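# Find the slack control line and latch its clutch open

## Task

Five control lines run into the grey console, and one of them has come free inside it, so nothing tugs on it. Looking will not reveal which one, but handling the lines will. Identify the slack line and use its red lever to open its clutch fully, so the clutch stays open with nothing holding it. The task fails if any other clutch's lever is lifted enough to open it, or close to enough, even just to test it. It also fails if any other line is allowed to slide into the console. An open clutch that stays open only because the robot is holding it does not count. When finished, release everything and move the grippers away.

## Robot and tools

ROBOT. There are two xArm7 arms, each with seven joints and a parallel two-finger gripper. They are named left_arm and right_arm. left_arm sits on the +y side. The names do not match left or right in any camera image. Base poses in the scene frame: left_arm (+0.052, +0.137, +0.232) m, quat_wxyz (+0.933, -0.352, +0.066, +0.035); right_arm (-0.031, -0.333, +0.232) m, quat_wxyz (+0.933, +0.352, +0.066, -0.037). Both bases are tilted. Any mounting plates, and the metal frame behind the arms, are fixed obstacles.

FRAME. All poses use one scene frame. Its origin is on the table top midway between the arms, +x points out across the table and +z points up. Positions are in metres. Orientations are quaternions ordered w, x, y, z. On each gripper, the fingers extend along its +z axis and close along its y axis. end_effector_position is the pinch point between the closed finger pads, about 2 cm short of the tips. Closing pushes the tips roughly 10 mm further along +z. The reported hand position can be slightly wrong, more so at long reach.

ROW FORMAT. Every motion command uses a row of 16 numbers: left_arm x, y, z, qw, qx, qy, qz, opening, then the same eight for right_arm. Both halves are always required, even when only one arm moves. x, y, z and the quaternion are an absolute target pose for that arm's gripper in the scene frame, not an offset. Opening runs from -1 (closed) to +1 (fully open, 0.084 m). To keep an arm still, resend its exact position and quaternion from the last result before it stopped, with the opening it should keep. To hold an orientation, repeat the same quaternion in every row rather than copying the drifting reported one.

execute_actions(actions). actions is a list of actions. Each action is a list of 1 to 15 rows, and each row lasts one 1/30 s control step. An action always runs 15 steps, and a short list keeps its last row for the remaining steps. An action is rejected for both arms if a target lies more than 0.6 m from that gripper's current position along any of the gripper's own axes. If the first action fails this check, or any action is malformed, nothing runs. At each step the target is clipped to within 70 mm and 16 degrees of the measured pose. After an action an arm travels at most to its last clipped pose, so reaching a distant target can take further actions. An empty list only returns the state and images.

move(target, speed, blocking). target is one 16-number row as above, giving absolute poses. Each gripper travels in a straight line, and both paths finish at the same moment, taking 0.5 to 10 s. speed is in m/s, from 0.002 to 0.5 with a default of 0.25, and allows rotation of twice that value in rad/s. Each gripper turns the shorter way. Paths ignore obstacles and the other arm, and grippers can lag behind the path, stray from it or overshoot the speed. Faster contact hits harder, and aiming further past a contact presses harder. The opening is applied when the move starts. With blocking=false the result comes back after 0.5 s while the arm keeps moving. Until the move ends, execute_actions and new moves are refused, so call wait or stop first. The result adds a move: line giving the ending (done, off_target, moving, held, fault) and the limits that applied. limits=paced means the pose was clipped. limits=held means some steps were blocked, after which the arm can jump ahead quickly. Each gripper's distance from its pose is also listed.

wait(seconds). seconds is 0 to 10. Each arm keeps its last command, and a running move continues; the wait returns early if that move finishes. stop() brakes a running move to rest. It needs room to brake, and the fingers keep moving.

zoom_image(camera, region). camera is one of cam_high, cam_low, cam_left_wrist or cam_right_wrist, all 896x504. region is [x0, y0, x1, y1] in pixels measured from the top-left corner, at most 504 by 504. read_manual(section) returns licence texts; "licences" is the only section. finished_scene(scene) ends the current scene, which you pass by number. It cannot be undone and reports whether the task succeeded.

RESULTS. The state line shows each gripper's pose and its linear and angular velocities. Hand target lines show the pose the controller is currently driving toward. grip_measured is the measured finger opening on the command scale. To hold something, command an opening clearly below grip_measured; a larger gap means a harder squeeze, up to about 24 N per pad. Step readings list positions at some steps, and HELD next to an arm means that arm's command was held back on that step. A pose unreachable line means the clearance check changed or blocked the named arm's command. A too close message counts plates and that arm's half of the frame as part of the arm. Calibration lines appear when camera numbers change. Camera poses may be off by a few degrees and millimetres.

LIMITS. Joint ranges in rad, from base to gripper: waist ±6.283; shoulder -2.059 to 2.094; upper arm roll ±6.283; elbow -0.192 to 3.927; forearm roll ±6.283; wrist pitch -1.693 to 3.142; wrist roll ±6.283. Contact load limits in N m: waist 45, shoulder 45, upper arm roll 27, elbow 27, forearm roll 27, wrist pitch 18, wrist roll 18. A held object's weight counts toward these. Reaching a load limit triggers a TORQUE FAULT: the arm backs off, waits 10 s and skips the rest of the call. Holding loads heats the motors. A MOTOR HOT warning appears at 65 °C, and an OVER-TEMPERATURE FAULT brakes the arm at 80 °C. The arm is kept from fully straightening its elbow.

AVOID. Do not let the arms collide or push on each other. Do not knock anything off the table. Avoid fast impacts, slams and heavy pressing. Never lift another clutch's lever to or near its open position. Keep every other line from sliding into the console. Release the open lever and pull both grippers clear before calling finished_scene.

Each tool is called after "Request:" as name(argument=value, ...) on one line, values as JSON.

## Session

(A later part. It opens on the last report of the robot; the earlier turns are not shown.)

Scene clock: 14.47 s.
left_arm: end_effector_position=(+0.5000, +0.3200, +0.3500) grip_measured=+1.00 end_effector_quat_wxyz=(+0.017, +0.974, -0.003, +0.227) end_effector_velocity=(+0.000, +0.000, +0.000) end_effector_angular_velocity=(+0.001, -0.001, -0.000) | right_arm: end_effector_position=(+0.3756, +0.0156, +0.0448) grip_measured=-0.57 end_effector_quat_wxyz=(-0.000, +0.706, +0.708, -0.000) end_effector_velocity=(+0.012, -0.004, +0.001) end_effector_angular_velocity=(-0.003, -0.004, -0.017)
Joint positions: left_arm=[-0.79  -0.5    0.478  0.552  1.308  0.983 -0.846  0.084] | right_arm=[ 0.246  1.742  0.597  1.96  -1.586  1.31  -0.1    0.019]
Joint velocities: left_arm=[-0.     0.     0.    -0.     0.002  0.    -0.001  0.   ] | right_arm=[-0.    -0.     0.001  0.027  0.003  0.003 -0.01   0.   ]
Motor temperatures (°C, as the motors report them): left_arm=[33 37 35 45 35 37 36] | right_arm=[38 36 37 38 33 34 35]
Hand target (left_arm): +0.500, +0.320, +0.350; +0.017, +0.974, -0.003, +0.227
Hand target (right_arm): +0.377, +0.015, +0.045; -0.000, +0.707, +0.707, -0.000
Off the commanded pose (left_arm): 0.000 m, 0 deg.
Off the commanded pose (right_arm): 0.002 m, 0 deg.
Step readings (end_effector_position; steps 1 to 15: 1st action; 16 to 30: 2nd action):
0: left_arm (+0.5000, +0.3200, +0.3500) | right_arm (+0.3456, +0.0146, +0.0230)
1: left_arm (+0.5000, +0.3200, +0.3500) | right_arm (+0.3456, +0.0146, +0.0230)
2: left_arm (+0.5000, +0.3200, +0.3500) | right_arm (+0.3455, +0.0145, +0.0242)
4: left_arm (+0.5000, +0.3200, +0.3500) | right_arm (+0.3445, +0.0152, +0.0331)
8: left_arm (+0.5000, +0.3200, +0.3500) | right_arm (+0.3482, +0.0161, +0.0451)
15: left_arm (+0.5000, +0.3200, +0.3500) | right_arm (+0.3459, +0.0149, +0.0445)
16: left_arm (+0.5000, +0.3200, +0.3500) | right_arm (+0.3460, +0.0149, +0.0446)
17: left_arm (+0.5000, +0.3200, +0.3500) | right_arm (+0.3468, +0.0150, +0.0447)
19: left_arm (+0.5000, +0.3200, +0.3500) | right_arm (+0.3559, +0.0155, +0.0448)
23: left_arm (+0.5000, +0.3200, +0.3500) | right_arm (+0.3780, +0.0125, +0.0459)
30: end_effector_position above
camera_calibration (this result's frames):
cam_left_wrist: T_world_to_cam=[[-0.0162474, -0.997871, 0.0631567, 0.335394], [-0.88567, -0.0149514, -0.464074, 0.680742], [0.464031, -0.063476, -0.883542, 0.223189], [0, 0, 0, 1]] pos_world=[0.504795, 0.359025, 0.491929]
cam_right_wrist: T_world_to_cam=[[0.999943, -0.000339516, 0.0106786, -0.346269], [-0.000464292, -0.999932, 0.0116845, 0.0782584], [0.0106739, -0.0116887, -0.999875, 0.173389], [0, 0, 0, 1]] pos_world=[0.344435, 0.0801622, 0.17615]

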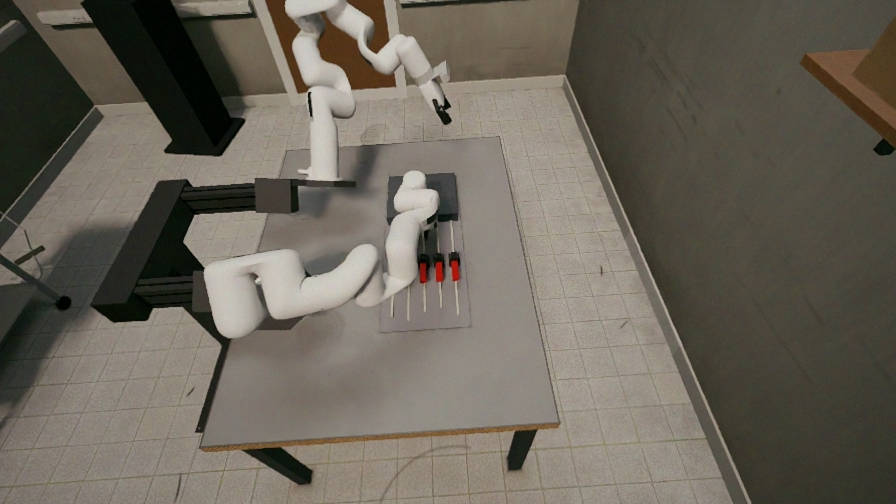

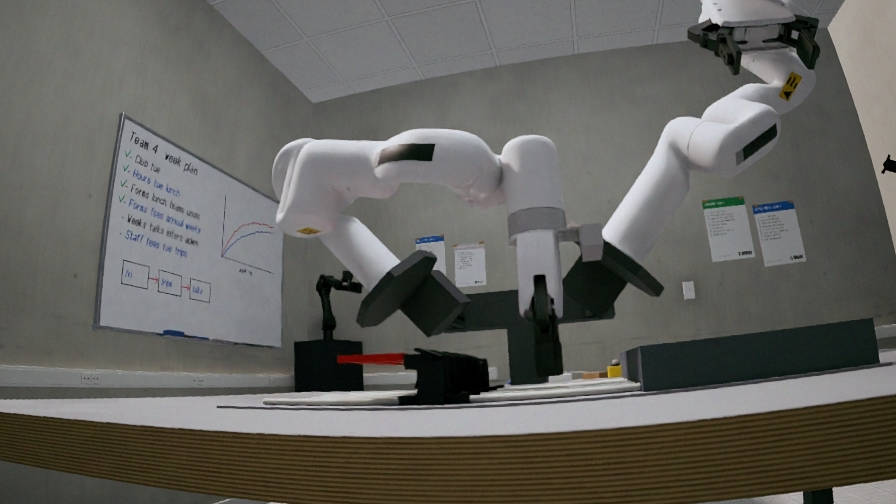

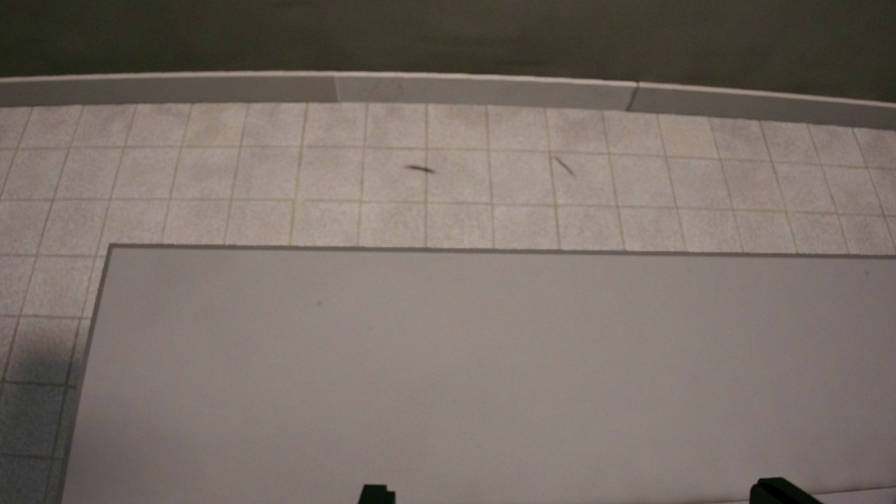

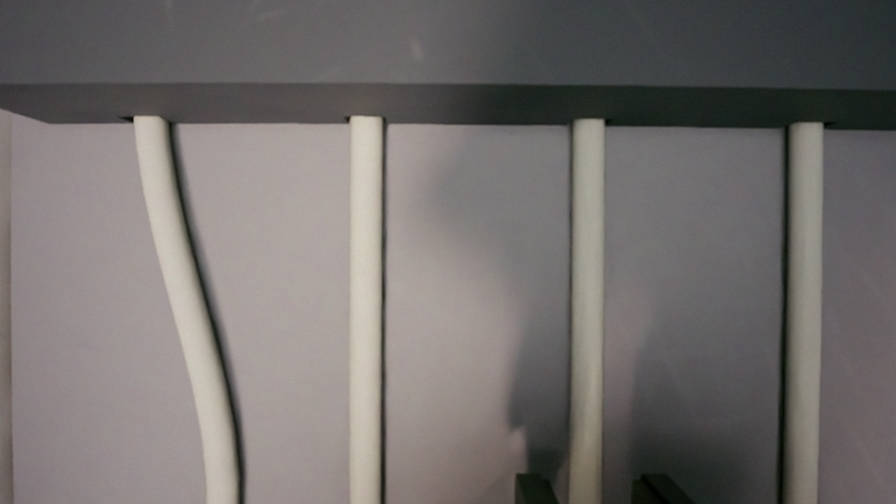

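Line 1.

Request:
move(target=[0.5,0.32,0.35,0.017,0.974,-0.003,0.227,1,0.34,-0.06,0.15,0,0.707,0.707,0,-1], speed=0.4)

Request:
move(target=[0.5,0.32,0.35,0.017,0.974,-0.003,0.227,1,0.270,-0.25,0.11,-0.271,0.653,0.653,0.271,-1], speed=0.3)

Request:
move(target=[0.5,0.32,0.35,0.017,0.974,-0.003,0.227,1,0.270,-0.245,0.042,-0.271,0.653,0.653,0.271,-1], speed=0.1)

Scene clock: 16.80 s.
left_arm: end_effector_position=(+0.5000, +0.3200, +0.3500) grip_measured=+1.00 end_effector_quat_wxyz=(+0.017, +0.974, -0.003, +0.227) end_effector_velocity=(+0.000, +0.000, +0.000) end_effector_angular_velocity=(-0.001, -0.001, +0.002) | right_arm: end_effector_position=(+0.3401, -0.0599, +0.1495) grip_measured=-1.00 end_effector_quat_wxyz=(-0.000, +0.707, +0.707, -0.001) end_effector_velocity=(+0.000, -0.000, +0.004) end_effector_angular_velocity=(+0.006, -0.002, -0.001)
Joint positions: left_arm=[-0.79  -0.5    0.478  0.552  1.308  0.983 -0.846  0.084] | right_arm=[ 0.115  1.366  0.702  1.424 -1.509  1.423  0.064  0.   ]
Joint velocities: left_arm=[ 0.    -0.     0.001  0.     0.001 -0.001 -0.001 -0.   ] | right_arm=[-0.001 -0.008  0.005 -0.007  0.002 -0.001  0.002  0.   ]
Motor temperatures (°C, as the motors report them): left_arm=[33 37 35 45 35 37 36] | right_arm=[38 36 37 38 33 34 35]
Hand target (left_arm): +0.500, +0.320, +0.350; +0.017, +0.974, -0.003, +0.227
Hand target (right_arm): +0.340, -0.060, +0.150; -0.000, +0.707, +0.707, -0.000
Off the commanded pose (left_arm): 0.000 m, 0 deg.
Off the commanded pose (right_arm): 0.001 m, 0 deg.
move: done; limits=paced
camera_calibration (this result's frames):
cam_left_wrist: T_world_to_cam=[[-0.0162473, -0.997871, 0.0631568, 0.335394], [-0.88567, -0.0149515, -0.464075, 0.680742], [0.464031, -0.0634761, -0.883542, 0.223189], [0, 0, 0, 1]] pos_world=[0.504795, 0.359025, 0.49193]
cam_right_wrist: T_world_to_cam=[[0.999944, -0.00254733, 0.0102902, -0.312037], [-0.00267832, -0.999915, 0.0127354, 0.00220388], [0.0102568, -0.0127623, -0.999866, 0.277597], [0, 0, 0, 1]] pos_world=[0.309178, 0.0049516, 0.280743]

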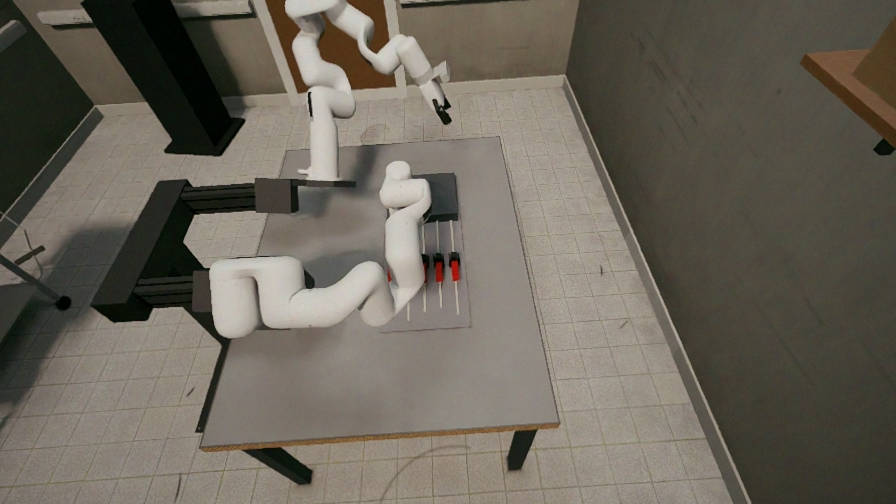

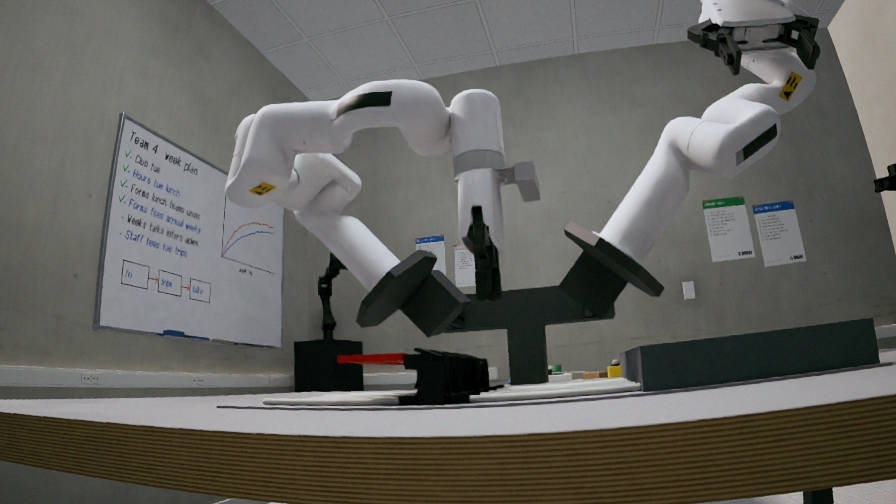

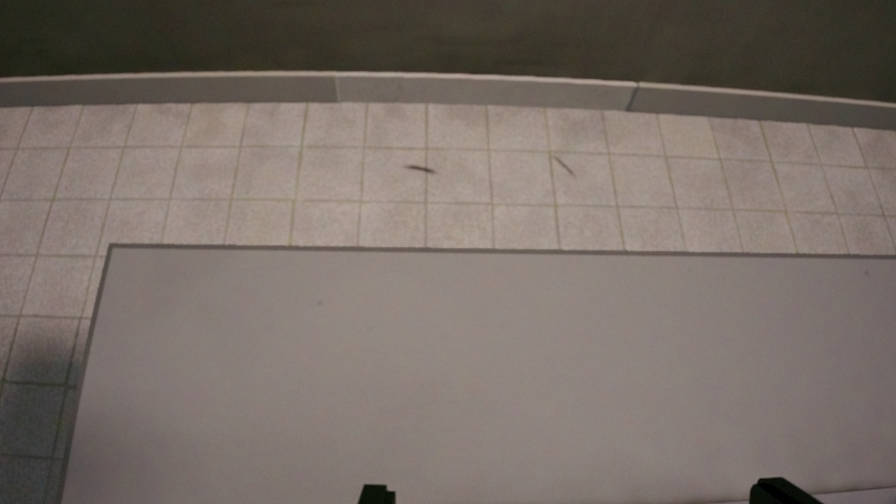

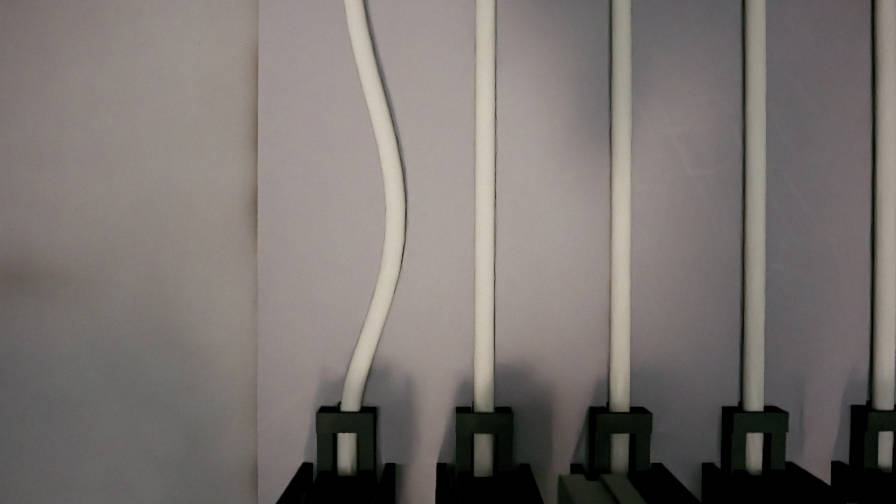

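Scene clock: 18.70 s.
left_arm: end_effector_position=(+0.5000, +0.3200, +0.3500) grip_measured=+1.00 end_effector_quat_wxyz=(+0.017, +0.974, -0.003, +0.227) end_effector_velocity=(+0.000, -0.001, +0.001) end_effector_angular_velocity=(-0.002, -0.002, -0.001) | right_arm: end_effector_position=(+0.2700, -0.2481, +0.1116) grip_measured=-1.00 end_effector_quat_wxyz=(-0.273, +0.653, +0.652, +0.273) end_effector_velocity=(-0.001, -0.002, -0.002) end_effector_angular_velocity=(+0.002, +0.007, +0.002)
Joint positions: left_arm=[-0.79  -0.5    0.478  0.552  1.308  0.983 -0.846  0.084] | right_arm=[-0.986  0.816  0.653  0.623 -1.892  0.368 -0.295  0.   ]
Joint velocities: left_arm=[-0.001  0.     0.    -0.     0.    -0.002 -0.001  0.   ] | right_arm=[-0.002 -0.004 -0.008  0.002  0.021 -0.008 -0.024  0.   ]
Motor temperatures (°C, as the motors report them): left_arm=[33 37 35 45 35 37 36] | right_arm=[38 36 37 38 33 34 35]
Hand target (left_arm): +0.500, +0.320, +0.350; +0.017, +0.974, -0.003, +0.227
Hand target (right_arm): +0.270, -0.248, +0.111; -0.273, +0.653, +0.652, +0.272
Off the commanded pose (left_arm): 0.000 m, 0 deg.
Off the commanded pose (right_arm): 0.002 m, 0 deg.
move: done
camera_calibration (this result's frames):
cam_left_wrist: T_world_to_cam=[[-0.0162472, -0.997871, 0.0631569, 0.335394], [-0.88567, -0.0149517, -0.464074, 0.680742], [0.464031, -0.0634761, -0.883542, 0.223189], [0, 0, 0, 1]] pos_world=[0.504795, 0.359025, 0.491929]
cam_right_wrist: T_world_to_cam=[[0.999921, -0.0111165, 0.00589839, -0.243583], [-0.00375286, -0.710787, -0.703397, -0.0337789], [0.0120118, 0.703319, -0.710772, 0.382898], [0, 0, 0, 1]] pos_world=[0.238837, -0.296017, 0.24983]

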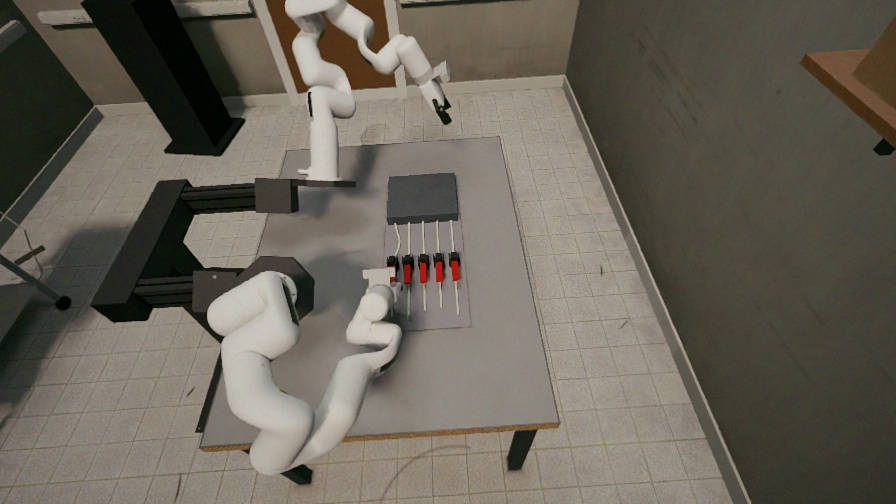

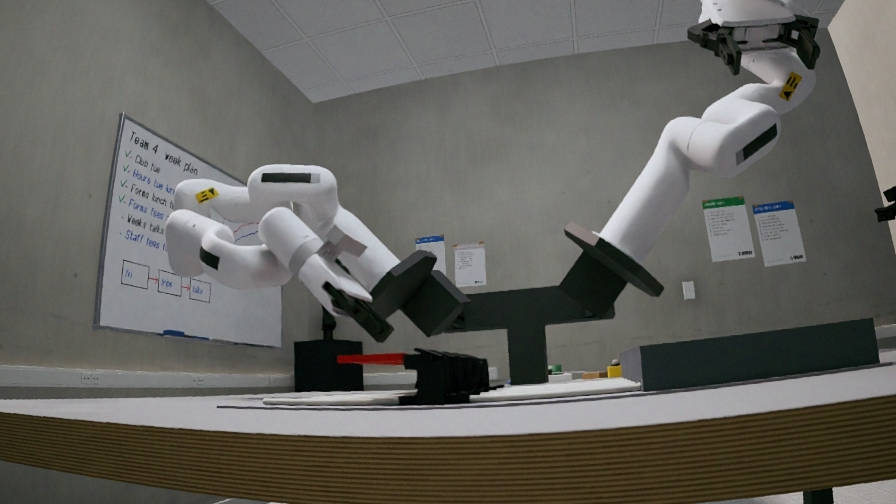

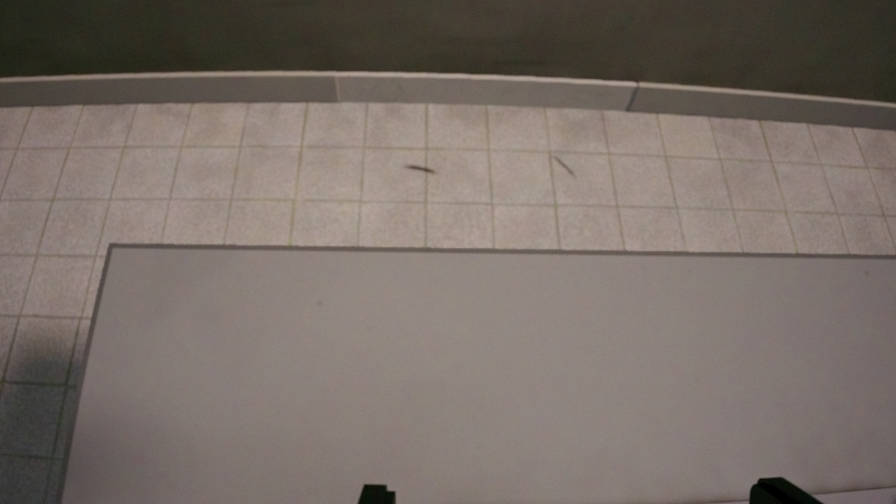

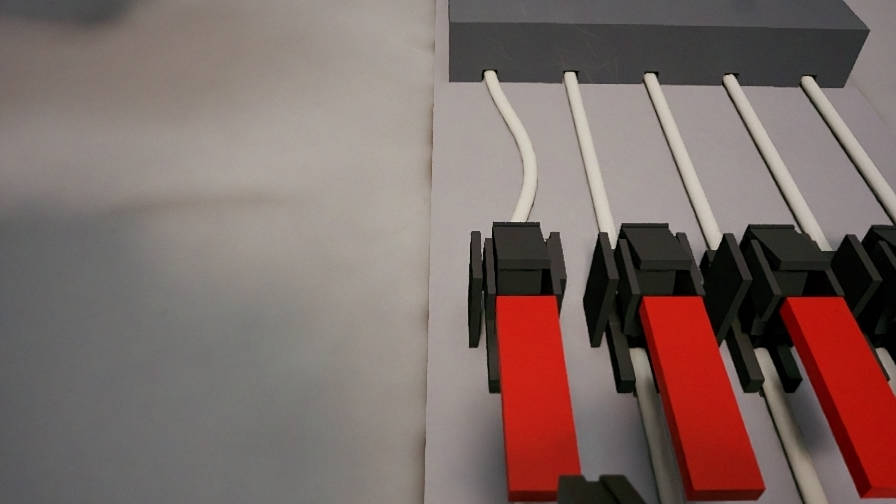

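Scene clock: 19.80 s.
left_arm: end_effector_position=(+0.5000, +0.3200, +0.3500) grip_measured=+1.00 end_effector_quat_wxyz=(+0.017, +0.974, -0.003, +0.227) end_effector_velocity=(-0.000, +0.001, -0.001) end_effector_angular_velocity=(-0.000, +0.002, +0.001) | right_arm: end_effector_position=(+0.2696, -0.2447, +0.0425) grip_measured=-1.00 end_effector_quat_wxyz=(-0.271, +0.653, +0.653, +0.271) end_effector_velocity=(+0.000, +0.000, -0.002) end_effector_angular_velocity=(+0.000, +0.001, -0.001)
Joint positions: left_arm=[-0.79  -0.5    0.478  0.552  1.308  0.983 -0.846  0.084] | right_arm=[-0.999  0.995  0.536  0.781 -2.021  0.37  -0.337  0.   ]
Joint velocities: left_arm=[ 0.     0.     0.001  0.    -0.     0.001  0.     0.   ] | right_arm=[ 0.     0.006 -0.003  0.006 -0.001 -0.    -0.001  0.   ]
Motor temperatures (°C, as the motors report them): left_arm=[33 37 35 45 35 37 36] | right_arm=[38 36 37 38 33 34 35]
Hand target (left_arm): +0.500, +0.320, +0.350; +0.017, +0.974, -0.003, +0.227
Hand target (right_arm): +0.270, -0.245, +0.042; -0.271, +0.653, +0.653, +0.271
Off the commanded pose (left_arm): 0.000 m, 0 deg.
Off the commanded pose (right_arm): 0.001 m, 0 deg.
move: done
camera_calibration (this result's frames):
cam_left_wrist: T_world_to_cam=[[-0.0162474, -0.997871, 0.0631568, 0.335394], [-0.88567, -0.0149514, -0.464075, 0.680742], [0.464031, -0.0634761, -0.883542, 0.223189], [0, 0, 0, 1]] pos_world=[0.504795, 0.359025, 0.49193]
cam_right_wrist: T_world_to_cam=[[0.999937, -0.00899411, 0.00678542, -0.242348], [-0.00167665, -0.714347, -0.69979, -0.0815694], [0.0111411, 0.699734, -0.714316, 0.330926], [0, 0, 0, 1]] pos_world=[0.238509, -0.292009, 0.180949]

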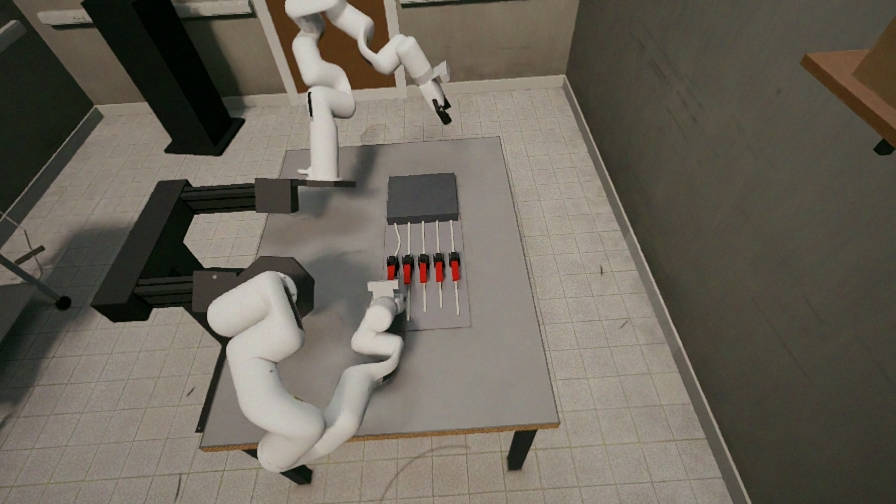

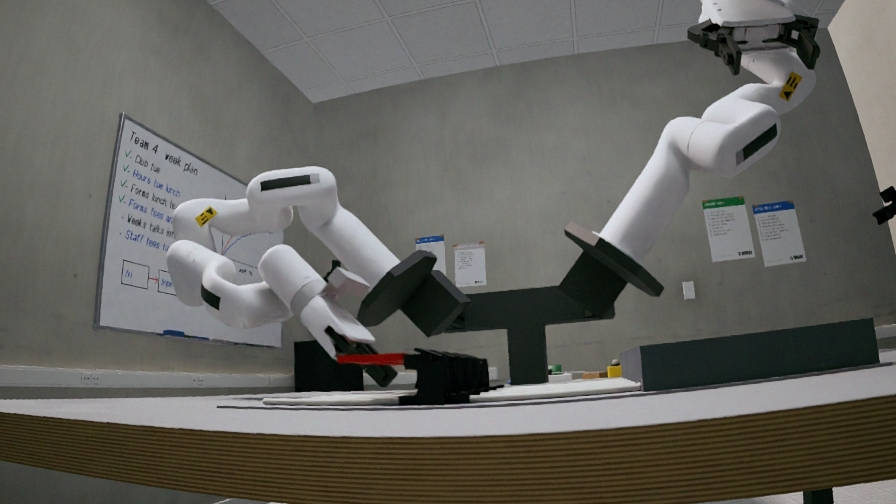

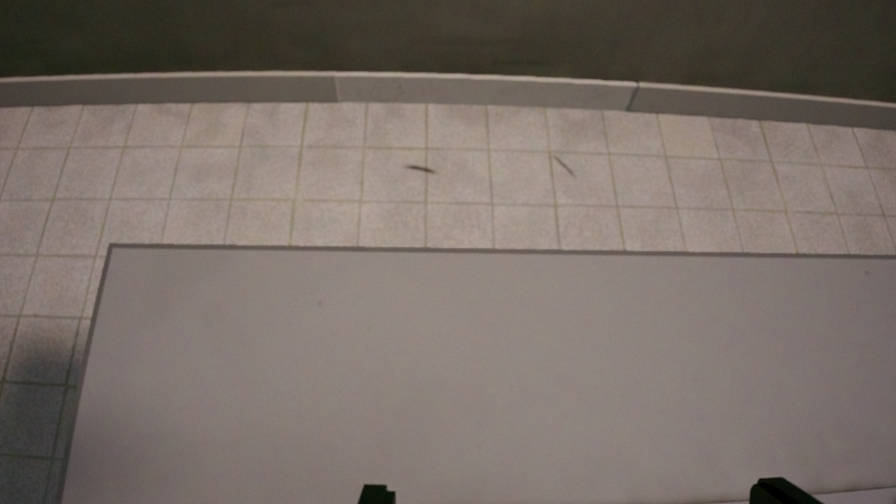

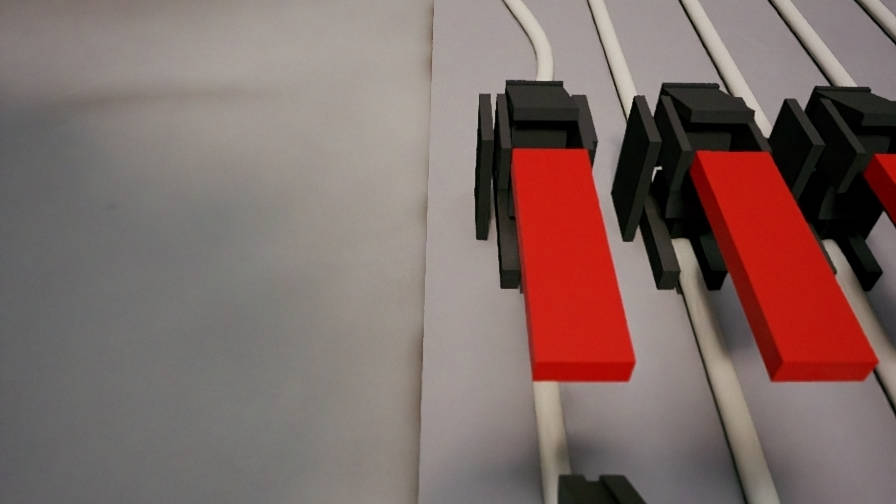

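Request:
move(target=[0.5,0.32,0.35,0.017,0.974,-0.003,0.227,1,0.269,-0.215,0.042,-0.271,0.653,0.653,0.271,-1], speed=0.06)

Request:
move(target=[0.5,0.32,0.35,0.017,0.974,-0.003,0.227,1,0.269,-0.19,0.085,-0.271,0.653,0.653,0.271,-1], speed=0.06)

Request:
move(target=[0.5,0.32,0.35,0.017,0.974,-0.003,0.227,1,0.269,-0.155,0.12,-0.271,0.653,0.653,0.271,-1], speed=0.07)

Scene clock: 23.73 s.
left_arm: end_effector_position=(+0.5000, +0.3200, +0.3500) grip_measured=+1.00 end_effector_quat_wxyz=(+0.017, +0.974, -0.003, +0.227) end_effector_velocity=(+0.000, +0.000, +0.000) end_effector_angular_velocity=(+0.001, -0.001, -0.000) | right_arm: end_effector_position=(+0.2691, -0.2156, +0.0415) grip_measured=-1.00 end_effector_quat_wxyz=(-0.271, +0.653, +0.653, +0.271) end_effector_velocity=(+0.000, +0.002, +0.000) end_effector_angular_velocity=(-0.001, -0.003, +0.000)
Joint positions: left_arm=[-0.79  -0.5    0.478  0.552  1.308  0.983 -0.846  0.084] | right_arm=[-0.967  1.085  0.551  0.815 -2.095  0.432 -0.25   0.   ]
Joint velocities: left_arm=[-0.    -0.     0.     0.     0.001  0.     0.     0.   ] | right_arm=[ 0.002  0.005  0.002  0.002 -0.008  0.004  0.006  0.   ]
Motor temperatures (°C, as the motors report them): left_arm=[33 37 35 45 35 37 36] | right_arm=[38 36 37 38 33 34 35]
Hand target (left_arm): +0.500, +0.320, +0.350; +0.017, +0.974, -0.003, +0.227
Hand target (right_arm): +0.269, -0.215, +0.042; -0.271, +0.653, +0.653, +0.271
Off the commanded pose (left_arm): 0.000 m, 0 deg.
Off the commanded pose (right_arm): 0.001 m, 0 deg.
move: done
camera_calibration (this result's frames):
cam_left_wrist: T_world_to_cam=[[-0.0162474, -0.997871, 0.0631568, 0.335394], [-0.88567, -0.0149514, -0.464075, 0.680742], [0.464031, -0.0634761, -0.883542, 0.223189], [0, 0, 0, 1]] pos_world=[0.504795, 0.359025, 0.491929]
cam_right_wrist: T_world_to_cam=[[0.99993, -0.0100244, 0.00625093, -0.241687], [-0.00280707, -0.715584, -0.698521, -0.0614573], [0.0114753, 0.698455, -0.715562, 0.309587], [0, 0, 0, 1]] pos_world=[0.237945, -0.262633, 0.18011]

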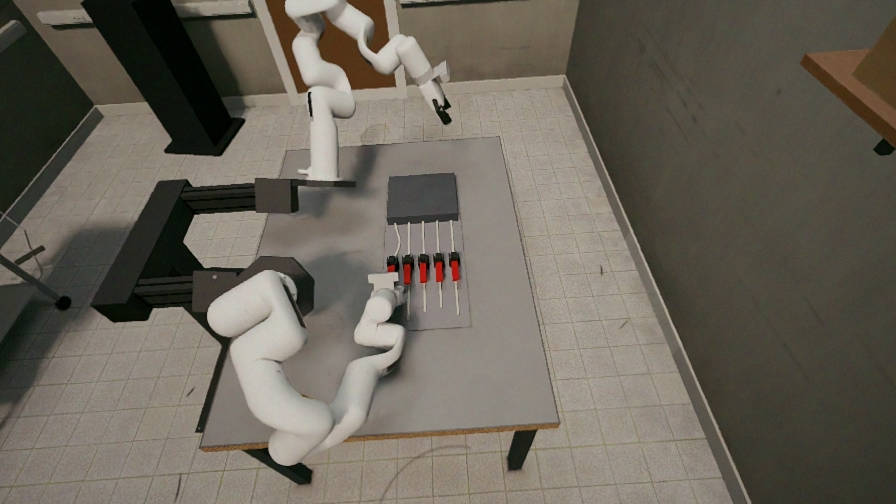

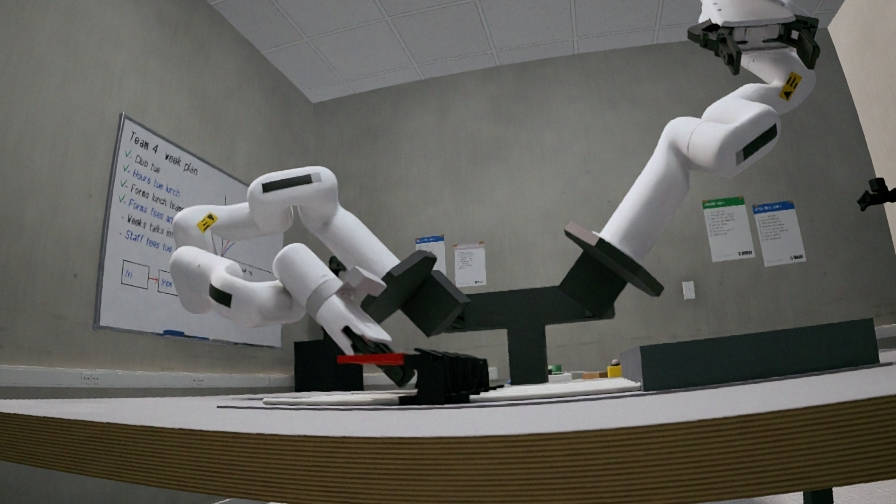

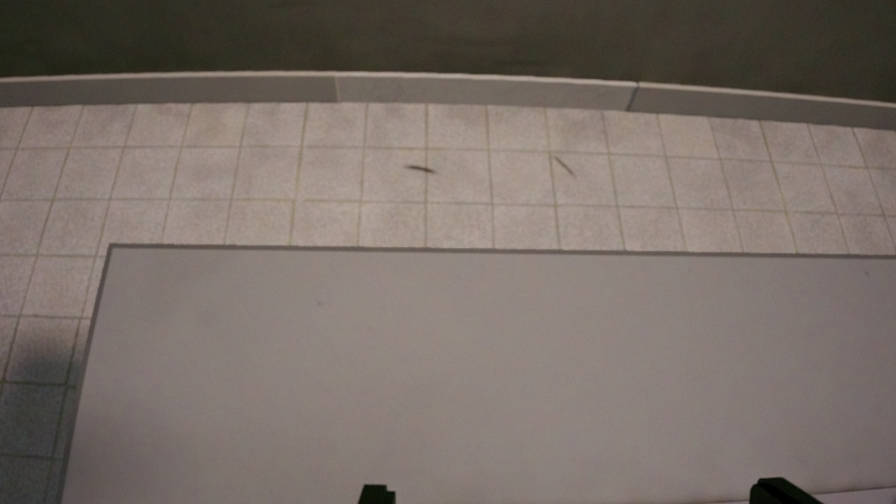

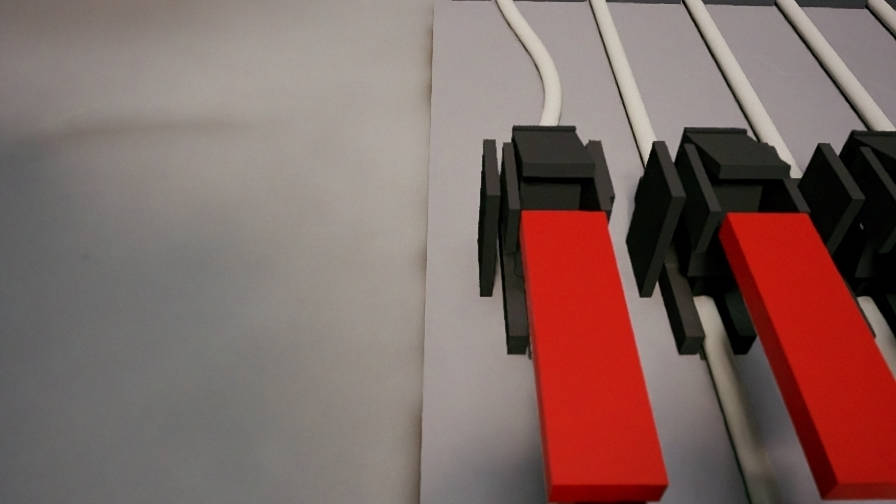

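Scene clock: 24.90 s.
left_arm: end_effector_position=(+0.5000, +0.3200, +0.3500) grip_measured=+1.00 end_effector_quat_wxyz=(+0.017, +0.974, -0.003, +0.227) end_effector_velocity=(-0.000, +0.000, -0.000) end_effector_angular_velocity=(+0.002, -0.000, -0.002) | right_arm: end_effector_position=(+0.2690, -0.1902, +0.0847) grip_measured=-1.00 end_effector_quat_wxyz=(-0.271, +0.653, +0.653, +0.271) end_effector_velocity=(+0.000, +0.001, +0.001) end_effector_angular_velocity=(-0.002, -0.000, +0.000)
Joint positions: left_arm=[-0.79  -0.5    0.478  0.552  1.308  0.983 -0.846  0.084] | right_arm=[-0.917  1.075  0.632  0.751 -2.086  0.51  -0.144  0.   ]
Joint velocities: left_arm=[ 0.    -0.     0.001 -0.     0.001 -0.     0.002  0.   ] | right_arm=[ 0.004 -0.001  0.002 -0.001  0.001  0.003  0.004  0.   ]
Motor temperatures (°C, as the motors report them): left_arm=[33 37 35 45 35 37 36] | right_arm=[38 36 37 38 33 34 35]
Hand target (left_arm): +0.500, +0.320, +0.350; +0.017, +0.974, -0.003, +0.227
Hand target (right_arm): +0.269, -0.190, +0.085; -0.271, +0.653, +0.653, +0.271
Off the commanded pose (left_arm): 0.000 m, 0 deg.
Off the commanded pose (right_arm): 0.000 m, 0 deg.
move: done
camera_calibration (this result's frames):
cam_left_wrist: T_world_to_cam=[[-0.0162474, -0.997871, 0.0631568, 0.335394], [-0.88567, -0.0149515, -0.464075, 0.680742], [0.464031, -0.0634761, -0.883542, 0.223189], [0, 0, 0, 1]] pos_world=[0.504795, 0.359025, 0.491929]
cam_right_wrist: T_world_to_cam=[[0.999932, -0.00982312, 0.00624494, -0.241644], [-0.00265623, -0.714906, -0.699215, -0.013015], [0.011333, 0.699151, -0.714884, 0.322886], [0, 0, 0, 1]] pos_world=[0.237933, -0.237424, 0.223235]

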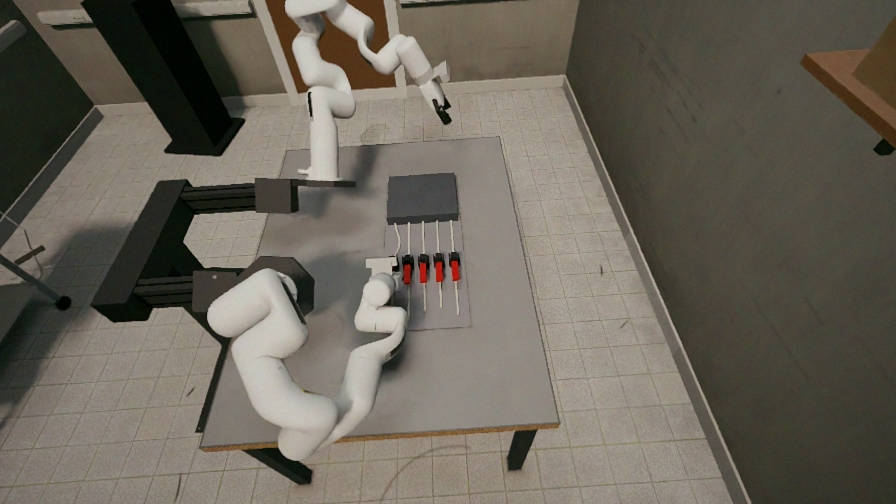

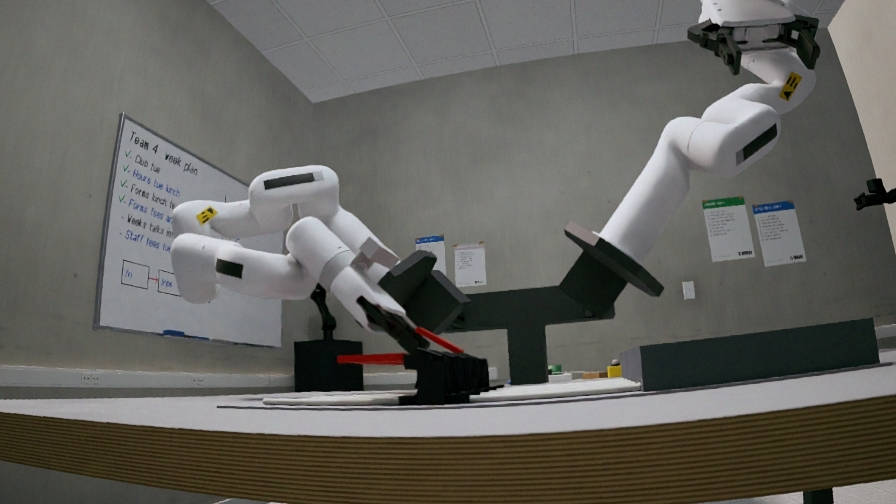

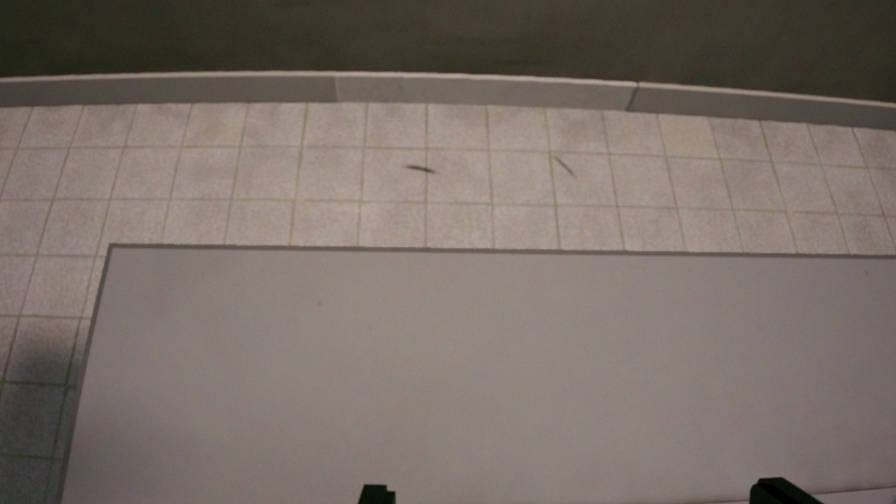

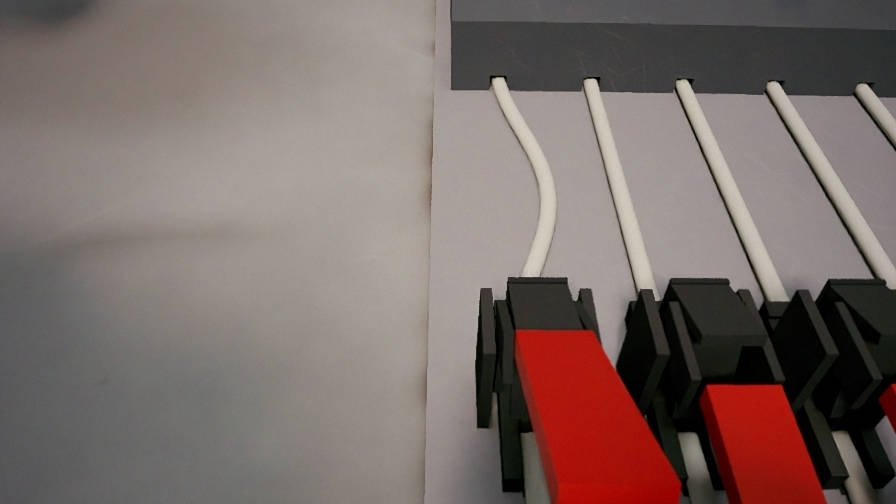

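Scene clock: 26.03 s.
left_arm: end_effector_position=(+0.5000, +0.3200, +0.3500) grip_measured=+1.00 end_effector_quat_wxyz=(+0.017, +0.974, -0.003, +0.227) end_effector_velocity=(-0.000, -0.000, -0.000) end_effector_angular_velocity=(-0.002, +0.001, +0.000) | right_arm: end_effector_position=(+0.2693, -0.1553, +0.1197) grip_measured=-1.00 end_effector_quat_wxyz=(-0.271, +0.653, +0.653, +0.271) end_effector_velocity=(-0.000, +0.000, +0.000) end_effector_angular_velocity=(-0.000, +0.003, -0.001)
Joint positions: left_arm=[-0.79  -0.5    0.478  0.552  1.308  0.983 -0.846  0.084] | right_arm=[-0.836  1.119  0.7    0.738 -2.081  0.598 -0.036  0.   ]
Joint velocities: left_arm=[-0.    -0.     0.001  0.    -0.001 -0.001  0.     0.   ] | right_arm=[0.    0.001 0.001 0.    0.002 0.002 0.002 0.   ]
Motor temperatures (°C, as the motors report them): left_arm=[33 37 35 45 35 37 36] | right_arm=[38 36 37 38 33 34 35]
Hand target (left_arm): +0.500, +0.320, +0.350; +0.017, +0.974, -0.003, +0.227
Hand target (right_arm): +0.269, -0.155, +0.120; -0.271, +0.653, +0.653, +0.271
Off the commanded pose (left_arm): 0.000 m, 0 deg.
Off the commanded pose (right_arm): 0.001 m, 0 deg.
move: done
camera_calibration (this result's frames):
cam_left_wrist: T_world_to_cam=[[-0.0162473, -0.997871, 0.0631568, 0.335394], [-0.88567, -0.0149515, -0.464075, 0.680742], [0.464031, -0.0634761, -0.883542, 0.223189], [0, 0, 0, 1]] pos_world=[0.504795, 0.359025, 0.49193]
cam_right_wrist: T_world_to_cam=[[0.999926, -0.0101716, 0.00669421, -0.241894], [-0.00259578, -0.715172, -0.698943, 0.0362987], [0.0118969, 0.698874, -0.715146, 0.32333], [0, 0, 0, 1]] pos_world=[0.238124, -0.202467, 0.258218]

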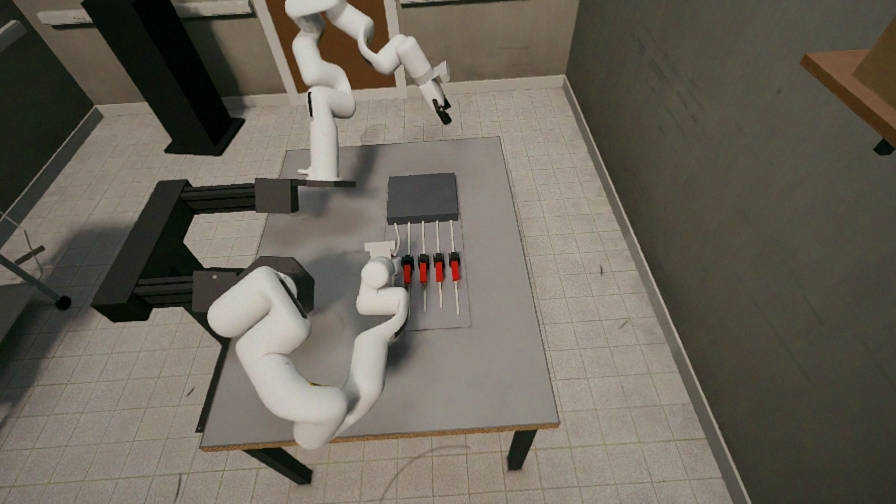

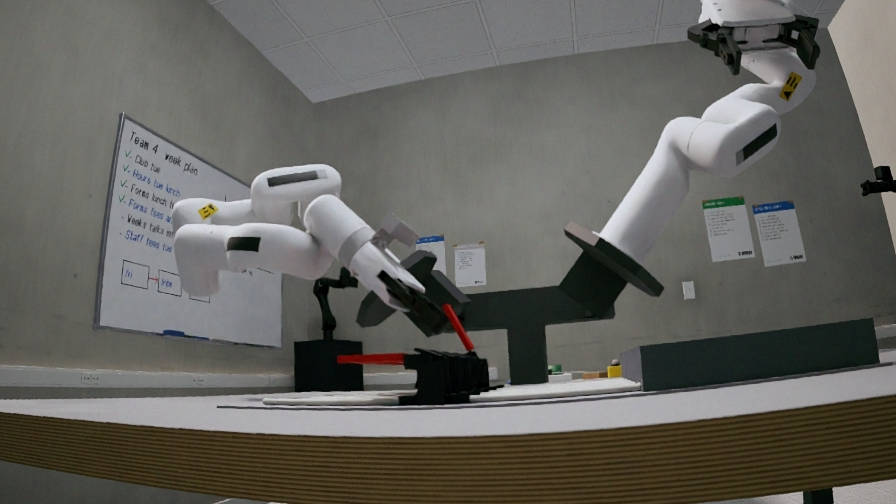

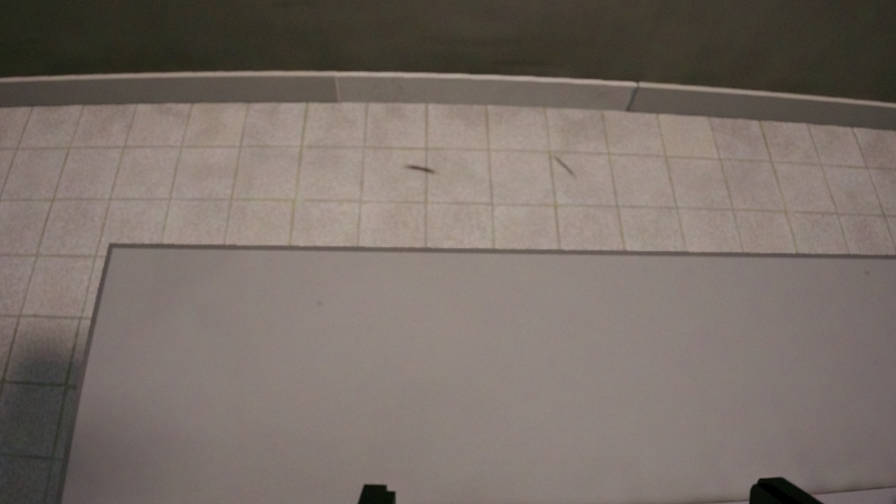

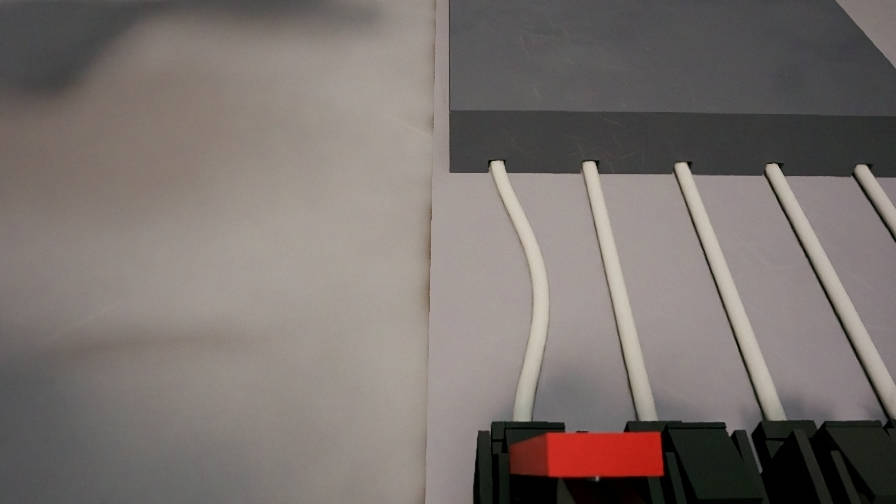

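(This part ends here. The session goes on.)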